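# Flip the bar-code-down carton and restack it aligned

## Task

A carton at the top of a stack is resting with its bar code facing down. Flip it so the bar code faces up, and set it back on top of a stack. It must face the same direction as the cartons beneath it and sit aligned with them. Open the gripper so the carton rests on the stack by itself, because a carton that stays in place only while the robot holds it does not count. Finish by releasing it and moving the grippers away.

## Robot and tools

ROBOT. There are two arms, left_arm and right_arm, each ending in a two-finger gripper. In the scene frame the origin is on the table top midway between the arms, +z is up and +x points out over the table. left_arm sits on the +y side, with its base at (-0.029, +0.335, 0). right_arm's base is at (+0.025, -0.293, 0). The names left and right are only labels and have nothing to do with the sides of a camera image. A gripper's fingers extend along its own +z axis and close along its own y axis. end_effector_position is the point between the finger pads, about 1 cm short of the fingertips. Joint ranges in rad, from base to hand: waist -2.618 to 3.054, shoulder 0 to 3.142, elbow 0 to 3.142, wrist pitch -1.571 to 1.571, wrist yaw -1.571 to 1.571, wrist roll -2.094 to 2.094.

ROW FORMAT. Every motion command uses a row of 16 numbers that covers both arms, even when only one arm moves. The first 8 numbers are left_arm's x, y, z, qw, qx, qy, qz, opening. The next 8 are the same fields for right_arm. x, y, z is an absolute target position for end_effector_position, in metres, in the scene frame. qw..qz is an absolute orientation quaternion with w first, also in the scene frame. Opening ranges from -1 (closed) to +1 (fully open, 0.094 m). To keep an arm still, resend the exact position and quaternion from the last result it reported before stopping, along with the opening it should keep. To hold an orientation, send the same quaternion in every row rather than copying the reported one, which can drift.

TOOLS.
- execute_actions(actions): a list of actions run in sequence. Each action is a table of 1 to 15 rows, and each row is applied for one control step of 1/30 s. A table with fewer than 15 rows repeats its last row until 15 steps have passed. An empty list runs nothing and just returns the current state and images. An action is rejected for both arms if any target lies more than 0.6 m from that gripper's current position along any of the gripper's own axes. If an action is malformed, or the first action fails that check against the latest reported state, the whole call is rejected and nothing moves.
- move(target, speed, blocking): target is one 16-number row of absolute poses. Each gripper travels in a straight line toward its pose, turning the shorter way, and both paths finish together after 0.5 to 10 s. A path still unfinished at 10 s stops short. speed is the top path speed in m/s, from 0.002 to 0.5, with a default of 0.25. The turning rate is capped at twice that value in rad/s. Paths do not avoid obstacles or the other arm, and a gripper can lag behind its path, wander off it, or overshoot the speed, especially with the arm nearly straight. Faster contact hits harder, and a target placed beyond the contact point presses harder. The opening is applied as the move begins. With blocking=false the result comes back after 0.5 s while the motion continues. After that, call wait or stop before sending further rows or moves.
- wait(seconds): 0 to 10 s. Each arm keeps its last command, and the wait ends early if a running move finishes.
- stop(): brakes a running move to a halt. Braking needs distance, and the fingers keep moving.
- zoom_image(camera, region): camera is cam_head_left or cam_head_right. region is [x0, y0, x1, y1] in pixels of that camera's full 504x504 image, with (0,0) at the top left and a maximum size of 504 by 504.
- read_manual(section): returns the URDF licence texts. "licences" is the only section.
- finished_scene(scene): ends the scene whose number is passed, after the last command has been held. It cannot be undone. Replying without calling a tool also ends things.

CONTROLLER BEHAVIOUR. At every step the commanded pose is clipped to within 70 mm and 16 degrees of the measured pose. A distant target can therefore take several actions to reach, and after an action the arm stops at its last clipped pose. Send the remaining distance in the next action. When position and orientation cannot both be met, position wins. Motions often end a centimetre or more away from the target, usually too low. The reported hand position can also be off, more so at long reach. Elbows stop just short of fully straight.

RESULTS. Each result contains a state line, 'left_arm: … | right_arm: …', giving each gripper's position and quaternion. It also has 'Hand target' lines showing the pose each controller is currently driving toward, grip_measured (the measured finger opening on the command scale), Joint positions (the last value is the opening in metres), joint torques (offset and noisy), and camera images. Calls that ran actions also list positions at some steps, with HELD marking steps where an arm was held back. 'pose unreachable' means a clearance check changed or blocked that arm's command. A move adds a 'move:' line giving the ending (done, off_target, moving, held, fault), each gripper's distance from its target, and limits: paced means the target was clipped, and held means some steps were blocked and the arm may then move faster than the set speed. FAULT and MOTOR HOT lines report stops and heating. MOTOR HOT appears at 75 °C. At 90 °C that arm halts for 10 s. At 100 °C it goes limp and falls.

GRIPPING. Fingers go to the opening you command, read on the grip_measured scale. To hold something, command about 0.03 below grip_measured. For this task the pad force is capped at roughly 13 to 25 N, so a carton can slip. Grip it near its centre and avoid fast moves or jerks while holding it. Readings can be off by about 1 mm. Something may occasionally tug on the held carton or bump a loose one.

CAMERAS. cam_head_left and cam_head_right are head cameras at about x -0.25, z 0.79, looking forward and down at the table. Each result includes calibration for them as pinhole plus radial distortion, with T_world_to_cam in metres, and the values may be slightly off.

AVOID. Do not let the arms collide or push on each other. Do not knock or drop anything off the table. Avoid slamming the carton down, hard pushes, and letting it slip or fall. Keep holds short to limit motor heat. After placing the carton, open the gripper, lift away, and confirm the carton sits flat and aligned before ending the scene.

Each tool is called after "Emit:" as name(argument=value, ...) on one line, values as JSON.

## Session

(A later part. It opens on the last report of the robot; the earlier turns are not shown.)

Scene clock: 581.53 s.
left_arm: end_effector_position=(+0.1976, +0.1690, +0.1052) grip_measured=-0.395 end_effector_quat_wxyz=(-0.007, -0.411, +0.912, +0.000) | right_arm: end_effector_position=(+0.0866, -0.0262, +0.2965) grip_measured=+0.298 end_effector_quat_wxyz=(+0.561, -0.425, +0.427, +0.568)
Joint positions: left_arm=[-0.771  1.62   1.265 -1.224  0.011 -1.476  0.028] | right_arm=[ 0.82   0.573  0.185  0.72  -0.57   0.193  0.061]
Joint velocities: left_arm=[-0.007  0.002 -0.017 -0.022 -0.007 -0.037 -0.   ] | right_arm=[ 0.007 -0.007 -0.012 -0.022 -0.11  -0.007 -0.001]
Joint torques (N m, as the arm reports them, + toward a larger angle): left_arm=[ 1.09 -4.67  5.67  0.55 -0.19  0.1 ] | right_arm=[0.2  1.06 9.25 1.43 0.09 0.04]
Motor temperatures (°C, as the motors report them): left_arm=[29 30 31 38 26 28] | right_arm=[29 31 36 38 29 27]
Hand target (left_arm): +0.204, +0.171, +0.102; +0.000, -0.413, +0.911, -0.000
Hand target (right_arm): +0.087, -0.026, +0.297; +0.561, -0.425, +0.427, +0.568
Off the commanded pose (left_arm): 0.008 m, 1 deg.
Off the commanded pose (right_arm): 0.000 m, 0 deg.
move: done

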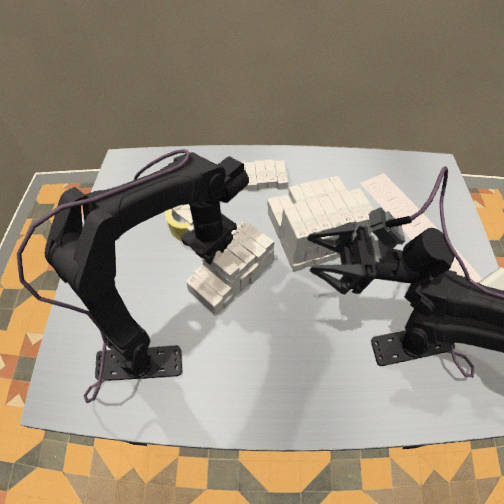

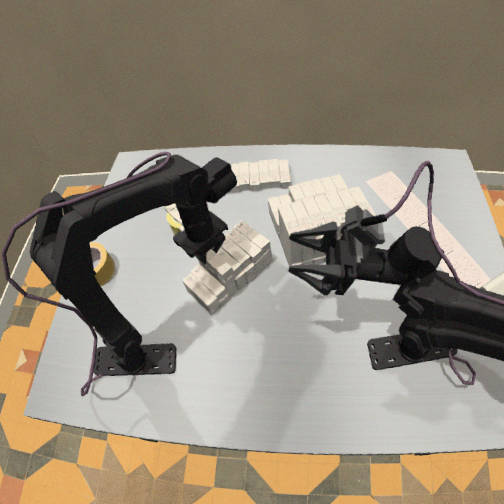

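Emit:
move(target=[0.2045, 0.1705, 0.0955, 0, -0.413, 0.911, 0, -0.5, 0.0866, -0.0262, 0.2965, 0.561, -0.425, 0.427, 0.568, 0.3], speed=0.03)

Emit:
zoom_image(camera="cam_head_left", region=[190, 230, 260, 300])

Emit:
zoom_image(camera="cam_head_right", region=[185, 230, 255, 300])

Scene clock: 591.87 s.
left_arm: end_effector_position=(+0.1987, +0.1682, +0.1048) grip_measured=-0.395 end_effector_quat_wxyz=(-0.005, -0.410, +0.912, -0.002) | right_arm: end_effector_position=(+0.0866, -0.0262, +0.2965) grip_measured=+0.298 end_effector_quat_wxyz=(+0.561, -0.425, +0.427, +0.568)
Joint positions: left_arm=[-0.771  1.62   1.264 -1.217  0.011 -1.474  0.028] | right_arm=[ 0.82   0.573  0.185  0.72  -0.57   0.193  0.061]
Joint velocities: left_arm=[ 0.012 -0.002  0.002 -0.066 -0.051  0.007 -0.001] | right_arm=[-0.012 -0.017  0.007 -0.022 -0.081 -0.022 -0.   ]
Joint torques (N m, as the arm reports them, + toward a larger angle): left_arm=[ 1.07 -4.29  4.21  0.72 -0.19  0.02] | right_arm=[0.05 1.1  9.14 1.38 0.17 0.01]
Motor temperatures (°C, as the motors report them): left_arm=[29 30 31 38 26 28] | right_arm=[29 30 36 38 29 27]
Hand target (left_arm): +0.204, +0.171, +0.096; -0.000, -0.413, +0.911, +0.000
Hand target (right_arm): +0.087, -0.026, +0.297; +0.561, -0.425, +0.427, +0.568
Off the commanded pose (left_arm): 0.011 m, 1 deg.
Off the commanded pose (right_arm): 0.000 m, 0 deg.
move: off_target (left_arm)

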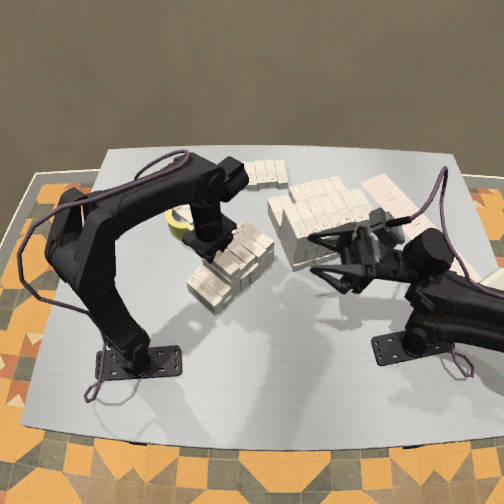

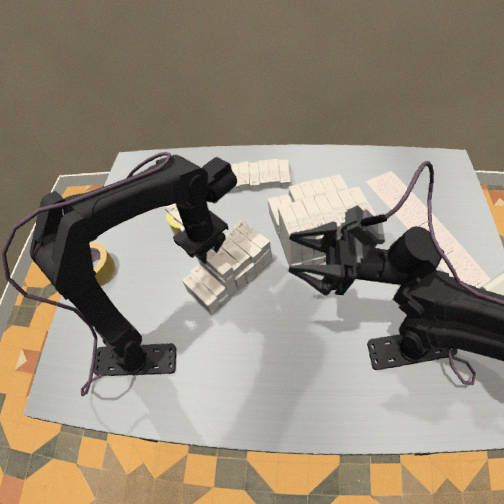

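Region (190, 230, 260, 300) of cam_head_left's 504x504 image, scaled by 7.200, with more detail than that image has.

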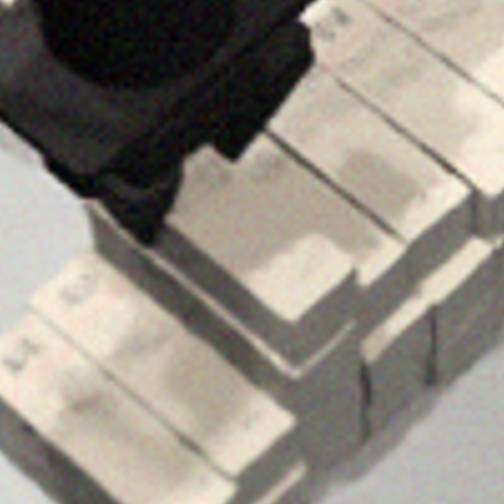

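Region (185, 230, 255, 300) of cam_head_right's 504x504 image, scaled by 7.200, with more detail than that image has.

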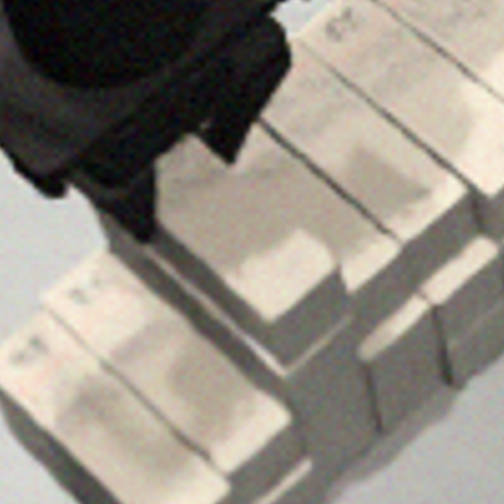

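Emit:
execute_actions(actions=[[[0.204,0.1705,0.099,0,-0.413,0.911,0,-0.5,0.0866,-0.0262,0.2965,0.561,-0.425,0.427,0.568,0.3],[0.204,0.170,0.103,0,-0.413,0.911,0,-0.5,0.0866,-0.0262,0.2965,0.561,-0.425,0.427,0.568,0.3],[0.204,0.169,0.107,0,-0.413,0.911,0,-0.5,0.0866,-0.0262,0.2965,0.561,-0.425,0.427,0.568,0.3],[0.204,0.168,0.111,0,-0.413,0.911,0,-0.5,0.0866,-0.0262,0.2965,0.561,-0.425,0.427,0.568,0.3],[0.203,0.167,0.114,0,-0.413,0.911,0,-0.5,0.0866,-0.0262,0.2965,0.561,-0.425,0.427,0.568,0.3],[0.202,0.167,0.117,0,-0.413,0.911,0,-0.5,0.0866,-0.0262,0.2965,0.561,-0.425,0.427,0.568,0.3],[0.201,0.167,0.119,0,-0.413,0.911,0,-0.5,0.0866,-0.0262,0.2965,0.561,-0.425,0.427,0.568,0.3],[0.200,0.167,0.120,0,-0.413,0.911,0,-0.5,0.0866,-0.0262,0.2965,0.561,-0.425,0.427,0.568,0.3],[0.199,0.1665,0.120,0,-0.413,0.911,0,-0.5,0.0866,-0.0262,0.2965,0.561,-0.425,0.427,0.568,0.3],[0.198,0.166,0.120,0,-0.413,0.911,0,-0.5,0.0866,-0.0262,0.2965,0.561,-0.425,0.427,0.568,0.3],[0.197,0.1655,0.120,0,-0.413,0.911,0,-0.5,0.0866,-0.0262,0.2965,0.561,-0.425,0.427,0.568,0.3],[0.1962,0.1649,0.120,0,-0.413,0.911,0,-0.5,0.0866,-0.0262,0.2965,0.561,-0.425,0.427,0.568,0.3]],[[0.1962,0.1649,0.118,0,-0.413,0.911,0,-0.5,0.0866,-0.0262,0.2965,0.561,-0.425,0.427,0.568,0.3],[0.1962,0.1649,0.116,0,-0.413,0.911,0,-0.5,0.0866,-0.0262,0.2965,0.561,-0.425,0.427,0.568,0.3],[0.1962,0.1649,0.114,0,-0.413,0.911,0,-0.5,0.0866,-0.0262,0.2965,0.561,-0.425,0.427,0.568,0.3],[0.1962,0.1649,0.112,0,-0.413,0.911,0,-0.5,0.0866,-0.0262,0.2965,0.561,-0.425,0.427,0.568,0.3],[0.1962,0.1649,0.110,0,-0.413,0.911,0,-0.5,0.0866,-0.0262,0.2965,0.561,-0.425,0.427,0.568,0.3],[0.1962,0.1649,0.109,0,-0.413,0.911,0,-0.5,0.0866,-0.0262,0.2965,0.561,-0.425,0.427,0.568,0.3],[0.1962,0.1649,0.108,0,-0.413,0.911,0,-0.5,0.0866,-0.0262,0.2965,0.561,-0.425,0.427,0.568,0.3],[0.1962,0.1649,0.107,0,-0.413,0.911,0,-0.5,0.0866,-0.0262,0.2965,0.561,-0.425,0.427,0.568,0.3],[0.1962,0.1649,0.106,0,-0.413,0.911,0,-0.5,0.0866,-0.0262,0.2965,0.561,-0.425,0.427,0.568,0.3]]])

Emit:
wait(seconds=0.3)

Emit:
zoom_image(camera="cam_head_left", region=[190, 230, 260, 300])

Emit:
zoom_image(camera="cam_head_right", region=[185, 230, 255, 300])

Scene clock: 626.47 s.
left_arm: end_effector_position=(+0.1941, +0.1677, +0.1057) grip_measured=-0.395 end_effector_quat_wxyz=(-0.010, -0.415, +0.910, +0.007) | right_arm: end_effector_position=(+0.0866, -0.0262, +0.2965) grip_measured=+0.298 end_effector_quat_wxyz=(+0.561, -0.425, +0.427, +0.568)
Joint positions: left_arm=[-0.782  1.625  1.273 -1.24   0.011 -1.497  0.028] | right_arm=[ 0.82   0.573  0.185  0.72  -0.57   0.193  0.061]
Joint velocities: left_arm=[-0.012  0.007 -0.002  0.037 -0.007  0.007 -0.   ] | right_arm=[-0.007  0.012 -0.002 -0.081 -0.051 -0.007 -0.001]
Joint torques (N m, as the arm reports them, + toward a larger angle): left_arm=[-1.03 -5.74  5.38  0.45 -0.15 -0.05] | right_arm=[0.23 1.2  9.18 1.4  0.14 0.01]
Motor temperatures (°C, as the motors report them): left_arm=[29 29 30 37 26 28] | right_arm=[29 30 36 39 29 27]
Hand target (left_arm): +0.196, +0.165, +0.106; -0.000, -0.413, +0.911, +0.000
Hand target (right_arm): +0.087, -0.026, +0.297; +0.561, -0.425, +0.427, +0.568
Off the commanded pose (left_arm): 0.003 m, 1 deg.
Off the commanded pose (right_arm): 0.000 m, 0 deg.
Step readings (end_effector_position; steps 1 to 15: 1st action; 16 to 30: 2nd action):
0: left_arm (+0.1987, +0.1682, +0.1048) | right_arm (+0.0866, -0.0262, +0.2965)
1: left_arm (+0.1987, +0.1682, +0.1048) | right_arm (+0.0866, -0.0262, +0.2965)
2: left_arm (+0.1987, +0.1682, +0.1048) | right_arm (+0.0866, -0.0262, +0.2965)
4: left_arm (+0.1990, +0.1680, +0.1054) | right_arm (+0.0866, -0.0262, +0.2965)
8: left_arm (+0.2012, +0.1663, +0.1096) | right_arm (+0.0866, -0.0262, +0.2965)
15: left_arm (+0.1982, +0.1653, +0.1113) | right_arm (+0.0866, -0.0262, +0.2965)
16: left_arm (+0.1979, +0.1651, +0.1113) | right_arm (+0.0866, -0.0262, +0.2965)
17: left_arm (+0.1979, +0.1650, +0.1113) | right_arm (+0.0866, -0.0262, +0.2965)
19: left_arm (+0.1978, +0.1649, +0.1113) | right_arm (+0.0866, -0.0262, +0.2965)
23: left_arm (+0.1965, +0.1659, +0.1091) | right_arm (+0.0866, -0.0262, +0.2965)
30: end_effector_position above

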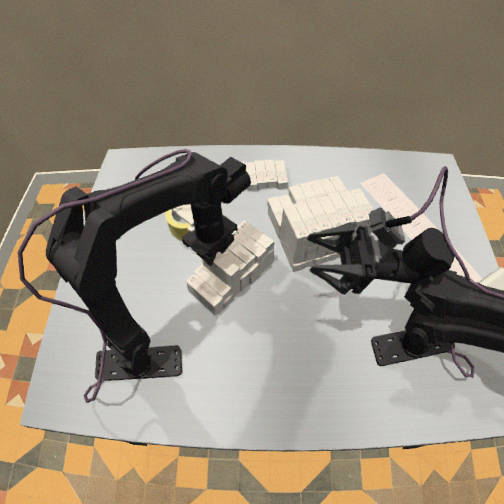

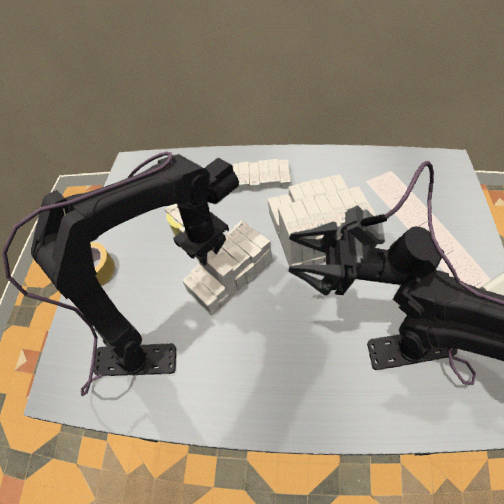

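Scene clock: 626.77 s.
left_arm: end_effector_position=(+0.1947, +0.1673, +0.1057) grip_measured=-0.395 end_effector_quat_wxyz=(-0.010, -0.415, +0.910, +0.006) | right_arm: end_effector_position=(+0.0866, -0.0262, +0.2965) grip_measured=+0.298 end_effector_quat_wxyz=(+0.561, -0.425, +0.427, +0.568)
Joint positions: left_arm=[-0.782  1.625  1.273 -1.238  0.011 -1.497  0.028] | right_arm=[ 0.82   0.573  0.185  0.72  -0.57   0.193  0.061]
Joint velocities: left_arm=[-0.007  0.007  0.002  0.022  0.007  0.007 -0.001] | right_arm=[-0.017 -0.007 -0.007  0.022 -0.022 -0.007 -0.   ]
Joint torques (N m, as the arm reports them, + toward a larger angle): left_arm=[-0.95 -5.73  5.43  0.49 -0.16 -0.05] | right_arm=[ 0.05  0.94  9.04  1.4   0.2  -0.02]
Motor temperatures (°C, as the motors report them): left_arm=[29 30 30 37 26 28] | right_arm=[29 30 36 39 29 27]
Hand target (left_arm): +0.196, +0.165, +0.106; -0.000, -0.413, +0.911, +0.000
Hand target (right_arm): +0.087, -0.026, +0.297; +0.561, -0.425, +0.427, +0.568
Off the commanded pose (left_arm): 0.003 m, 1 deg.
Off the commanded pose (right_arm): 0.000 m, 0 deg.
wait: 0.30 s; at rest by 0.17 s

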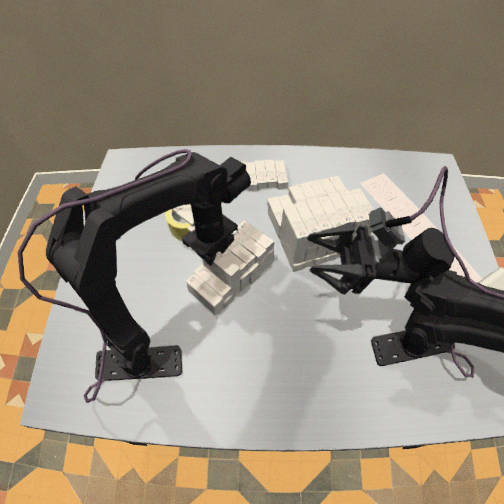

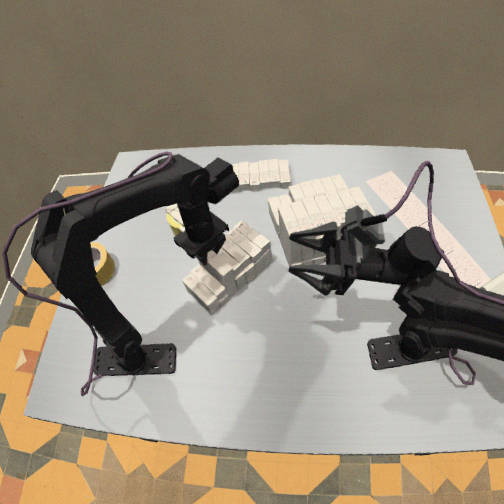

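Region (190, 230, 260, 300) of cam_head_left's 504x504 image, scaled by 7.200, with more detail than that image has.

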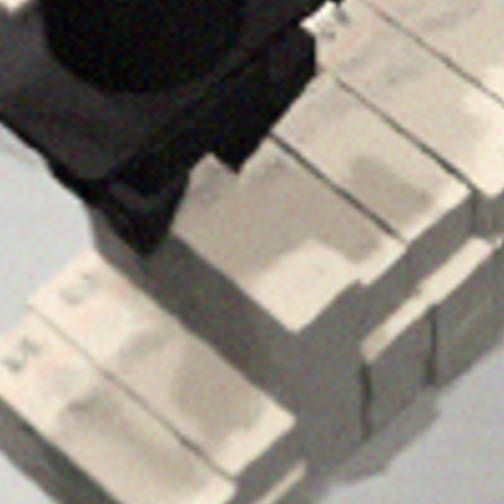

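Region (185, 230, 255, 300) of cam_head_right's 504x504 image, scaled by 7.200, with more detail than that image has.

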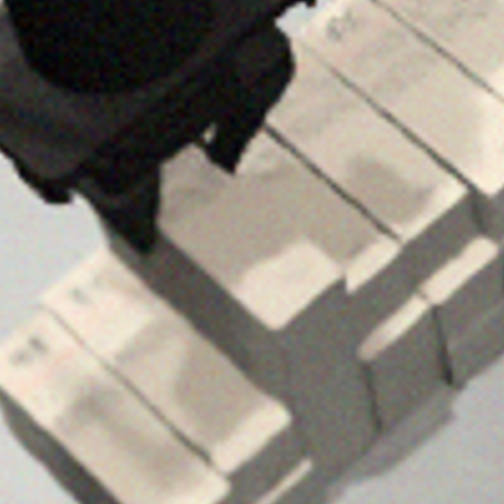

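The carton now matches the original slot within about 1 mm. Setting it down, releasing, and lifting clear.

Emit:
execute_actions(actions=[[[0.1962,0.1649,0.1055,0,-0.413,0.911,0,-0.5,0.0866,-0.0262,0.2965,0.561,-0.425,0.427,0.568,0.3],[0.1962,0.1649,0.105,0,-0.413,0.911,0,-0.5,0.0866,-0.0262,0.2965,0.561,-0.425,0.427,0.568,0.3],[0.1962,0.1649,0.1045,0,-0.413,0.911,0,-0.5,0.0866,-0.0262,0.2965,0.561,-0.425,0.427,0.568,0.3],[0.1962,0.1649,0.1045,0,-0.413,0.911,0,-0.45,0.0866,-0.0262,0.2965,0.561,-0.425,0.427,0.568,0.3],[0.1962,0.1649,0.1045,0,-0.413,0.911,0,-0.41,0.0866,-0.0262,0.2965,0.561,-0.425,0.427,0.568,0.3],[0.1962,0.1649,0.1055,0,-0.413,0.911,0,-0.38,0.0866,-0.0262,0.2965,0.561,-0.425,0.427,0.568,0.3],[0.1962,0.1649,0.1055,0,-0.413,0.911,0,-0.34,0.0866,-0.0262,0.2965,0.561,-0.425,0.427,0.568,0.3],[0.1962,0.1649,0.1055,0,-0.413,0.911,0,-0.25,0.0866,-0.0262,0.2965,0.561,-0.425,0.427,0.568,0.3],[0.1962,0.1649,0.1055,0,-0.413,0.911,0,-0.1,0.0866,-0.0262,0.2965,0.561,-0.425,0.427,0.568,0.3],[0.1962,0.1649,0.1055,0,-0.413,0.911,0,0.05,0.0866,-0.0262,0.2965,0.561,-0.425,0.427,0.568,0.3],[0.1962,0.1649,0.1055,0,-0.413,0.911,0,0.2,0.0866,-0.0262,0.2965,0.561,-0.425,0.427,0.568,0.3]]])

Emit:
move(target=[0.1962, 0.1649, 0.165, 0, -0.413, 0.911, 0, 0.2, 0.0866, -0.0262, 0.2965, 0.561, -0.425, 0.427, 0.568, 0.3], speed=0.15)

Emit:
move(target=[0.22, 0.38, 0.22, 0.17, -0.3, 0.938, 0.0, 0.2, 0.0866, -0.0262, 0.2965, 0.561, -0.425, 0.427, 0.568, 0.3], speed=0.3)

Emit:
zoom_image(camera="cam_head_left", region=[190, 230, 260, 300])

Emit:
zoom_image(camera="cam_head_right", region=[175, 210, 285, 320])

Scene clock: 643.47 s.
left_arm: end_effector_position=(+0.1954, +0.1668, +0.1057) grip_measured=+0.198 end_effector_quat_wxyz=(-0.009, -0.415, +0.910, +0.004) | right_arm: end_effector_position=(+0.0866, -0.0262, +0.2965) grip_measured=+0.298 end_effector_quat_wxyz=(+0.561, -0.425, +0.427, +0.568)
Joint positions: left_arm=[-0.782  1.625  1.273 -1.234  0.011 -1.497  0.056] | right_arm=[ 0.82   0.573  0.185  0.72  -0.57   0.193  0.061]
Joint velocities: left_arm=[-0.002 -0.002 -0.002  0.007 -0.066  0.022 -0.   ] | right_arm=[-0.012 -0.012 -0.002  0.007  0.051  0.007  0.   ]
Joint torques (N m, as the arm reports them, + toward a larger angle): left_arm=[-0.94 -5.69  5.25  0.49 -0.19 -0.07] | right_arm=[0.   0.99 9.21 1.38 0.19 0.02]
Motor temperatures (°C, as the motors report them): left_arm=[29 30 30 37 26 28] | right_arm=[29 30 36 39 29 27]
Hand target (left_arm): +0.196, +0.165, +0.106; -0.000, -0.413, +0.911, +0.000
Hand target (right_arm): +0.087, -0.026, +0.297; +0.561, -0.425, +0.427, +0.568
Off the commanded pose (left_arm): 0.002 m, 1 deg.
Off the commanded pose (right_arm): 0.000 m, 0 deg.
Step readings (end_effector_position):
0: left_arm (+0.1947, +0.1672, +0.1057) | right_arm (+0.0866, -0.0262, +0.2965)
1: left_arm (+0.1947, +0.1672, +0.1057) | right_arm (+0.0866, -0.0262, +0.2965)
2: left_arm (+0.1948, +0.1672, +0.1057) | right_arm (+0.0866, -0.0262, +0.2965)
4: left_arm (+0.1951, +0.1669, +0.1057) | right_arm (+0.0866, -0.0262, +0.2965)
8: left_arm (+0.1954, +0.1668, +0.1057) | right_arm (+0.0866, -0.0262, +0.2965)
15: end_effector_position above

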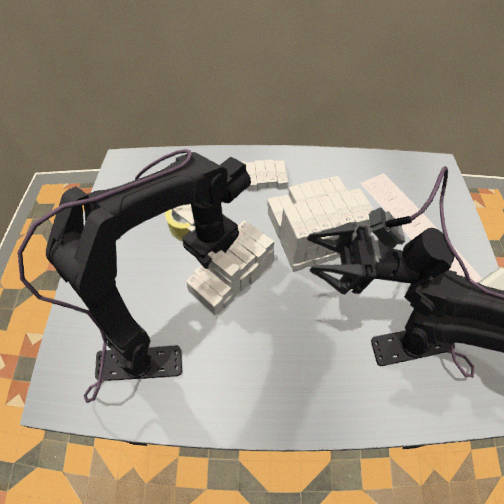

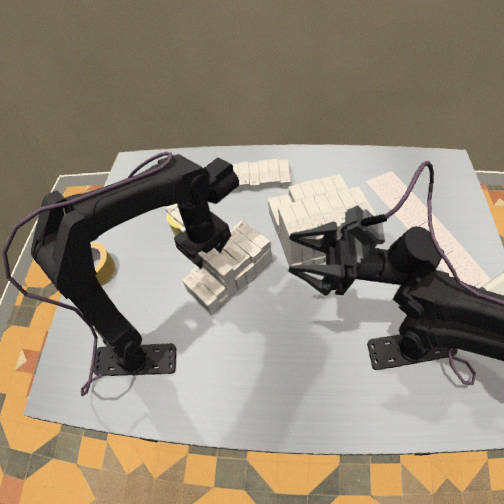

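Scene clock: 644.50 s.
left_arm: end_effector_position=(+0.1975, +0.1652, +0.1567) grip_measured=+0.199 end_effector_quat_wxyz=(-0.007, -0.415, +0.910, +0.000) | right_arm: end_effector_position=(+0.0866, -0.0262, +0.2965) grip_measured=+0.298 end_effector_quat_wxyz=(+0.561, -0.425, +0.427, +0.568)
Joint positions: left_arm=[-0.782  1.625  1.476 -1.429  0.011 -1.497  0.056] | right_arm=[ 0.82   0.573  0.185  0.72  -0.57   0.193  0.061]
Joint velocities: left_arm=[-0.002  0.002  0.002  0.007 -0.022  0.022 -0.001] | right_arm=[ 0.002 -0.002  0.007 -0.037 -0.022  0.007  0.001]
Joint torques (N m, as the arm reports them, + toward a larger angle): left_arm=[-0.84 -5.67  8.24  0.12 -0.15 -0.07] | right_arm=[0.17 1.04 9.14 1.38 0.15 0.01]
Motor temperatures (°C, as the motors report them): left_arm=[29 30 31 37 26 28] | right_arm=[29 30 36 39 29 27]
Hand target (left_arm): +0.196, +0.165, +0.165; -0.000, -0.413, +0.911, -0.000
Hand target (right_arm): +0.087, -0.026, +0.297; +0.561, -0.425, +0.427, +0.568
Off the commanded pose (left_arm): 0.008 m, 1 deg.
Off the commanded pose (right_arm): 0.000 m, 0 deg.
move: done

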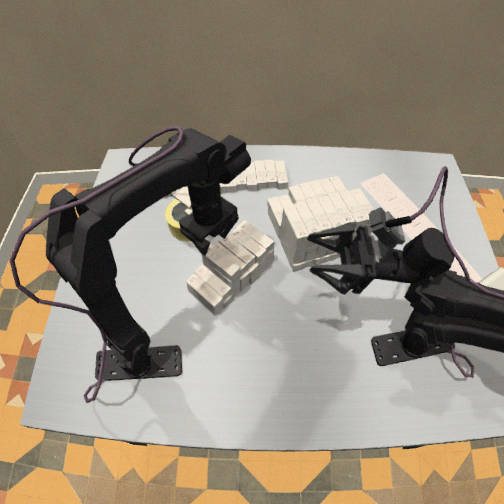

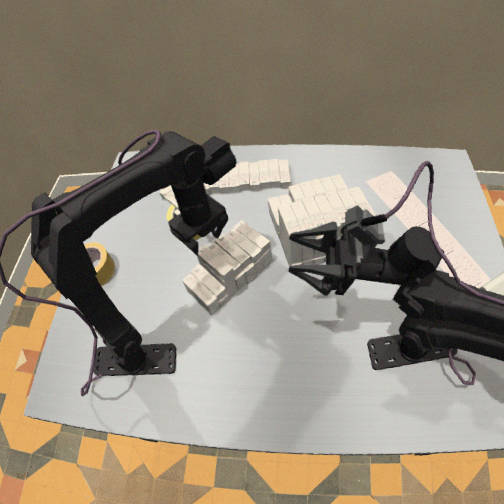

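Scene clock: 646.10 s.
left_arm: end_effector_position=(+0.2186, +0.3775, +0.2162) grip_measured=+0.199 end_effector_quat_wxyz=(+0.160, -0.297, +0.941, +0.007) | right_arm: end_effector_position=(+0.0866, -0.0262, +0.2965) grip_measured=+0.298 end_effector_quat_wxyz=(+0.561, -0.425, +0.427, +0.568)
Joint positions: left_arm=[-0.031  1.249  1.344 -1.352 -0.075 -0.489  0.056] | right_arm=[ 0.82   0.573  0.185  0.72  -0.57   0.193  0.061]
Joint velocities: left_arm=[ 0.007  0.002 -0.012  0.037 -0.007 -0.037 -0.001] | right_arm=[-0.022  0.007  0.012  0.007  0.11  -0.022 -0.   ]
Joint torques (N m, as the arm reports them, + toward a larger angle): left_arm=[ 1.12 -3.61  5.52  1.17  0.06  0.07] | right_arm=[ 0.01  1.06  9.25  1.35  0.17 -0.04]
Motor temperatures (°C, as the motors report them): left_arm=[29 30 31 37 26 28] | right_arm=[29 30 36 39 29 27]
Hand target (left_arm): +0.221, +0.379, +0.219; +0.175, -0.298, +0.938, +0.001
Hand target (right_arm): +0.087, -0.026, +0.297; +0.561, -0.425, +0.427, +0.568
Off the commanded pose (left_arm): 0.005 m, 1 deg.
Off the commanded pose (right_arm): 0.000 m, 0 deg.
move: done

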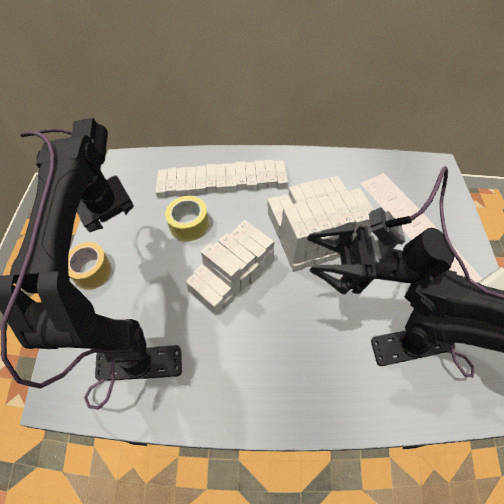

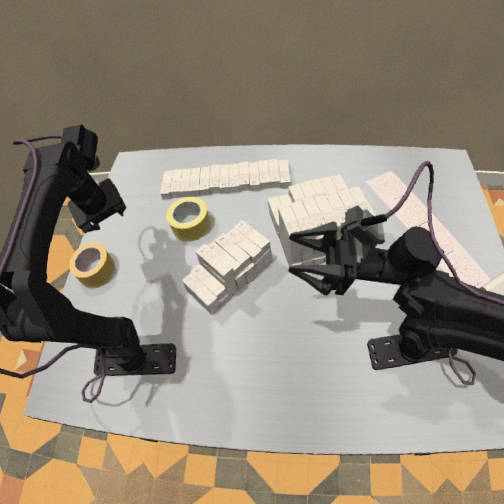

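Region (190, 230, 260, 300) of cam_head_left's 504x504 image, scaled by 7.200, with more detail than that image has.

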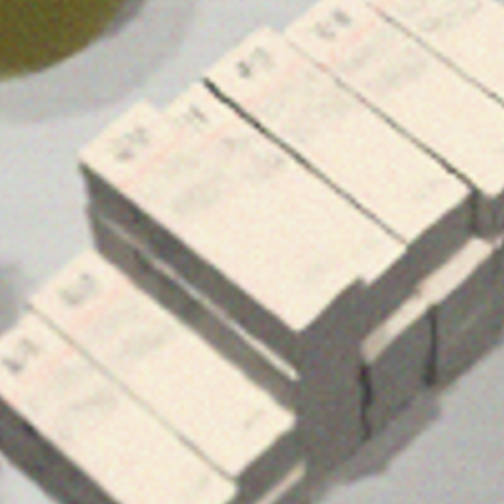

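Region (175, 210, 285, 320) of cam_head_right's 504x504 image, scaled by 4.582, with more detail than that image has.

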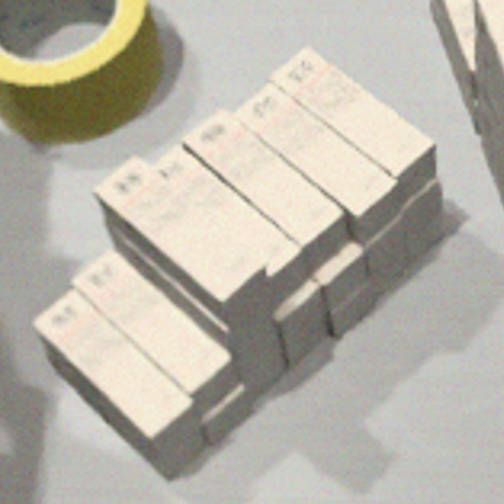

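Emit:
execute_actions(actions=[])

Scene clock: 662.20 s.
left_arm: end_effector_position=(+0.2188, +0.3772, +0.2162) grip_measured=+0.199 end_effector_quat_wxyz=(+0.160, -0.296, +0.942, +0.006) | right_arm: end_effector_position=(+0.0866, -0.0262, +0.2965) grip_measured=+0.298 end_effector_quat_wxyz=(+0.561, -0.425, +0.427, +0.568)
Joint positions: left_arm=[-0.031  1.249  1.344 -1.352 -0.073 -0.487  0.056] | right_arm=[ 0.82   0.573  0.185  0.72  -0.57   0.193  0.061]
Joint velocities: left_arm=[-0.007 -0.012 -0.007  0.022 -0.022 -0.022 -0.001] | right_arm=[-0.007 -0.017 -0.002  0.051 -0.051 -0.066  0.   ]
Joint torques (N m, as the arm reports them, + toward a larger angle): left_arm=[ 1.13 -3.61  5.59  1.18  0.01  0.04] | right_arm=[0.16 0.93 9.04 1.43 0.11 0.01]
Motor temperatures (°C, as the motors report them): left_arm=[29 30 30 37 26 28] | right_arm=[29 30 36 39 29 27]
Hand target (left_arm): +0.221, +0.379, +0.219; +0.175, -0.298, +0.938, +0.001
Hand target (right_arm): +0.087, -0.026, +0.297; +0.561, -0.425, +0.427, +0.568
Off the commanded pose (left_arm): 0.005 m, 1 deg.
Off the commanded pose (right_arm): 0.000 m, 0 deg.

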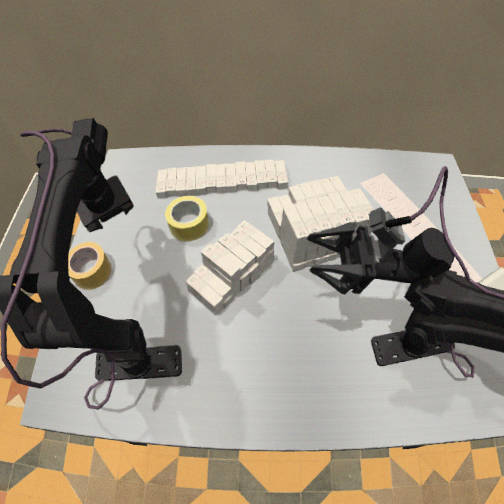

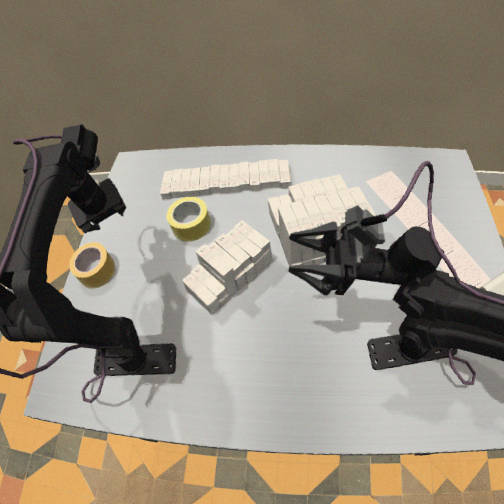

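Emit:
zoom_image(camera="cam_head_left", region=[170, 210, 290, 320])

Region (170, 210, 290, 320) of cam_head_left's 504x504 image, scaled by 4.200, with more detail than that image has; it fills the top 462 rows of this view, and the rest is white.

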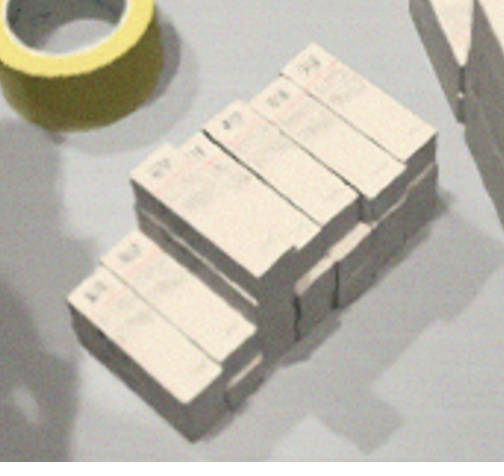

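Emit:
finished_scene(scene=1)

The scene is finished: the task was done.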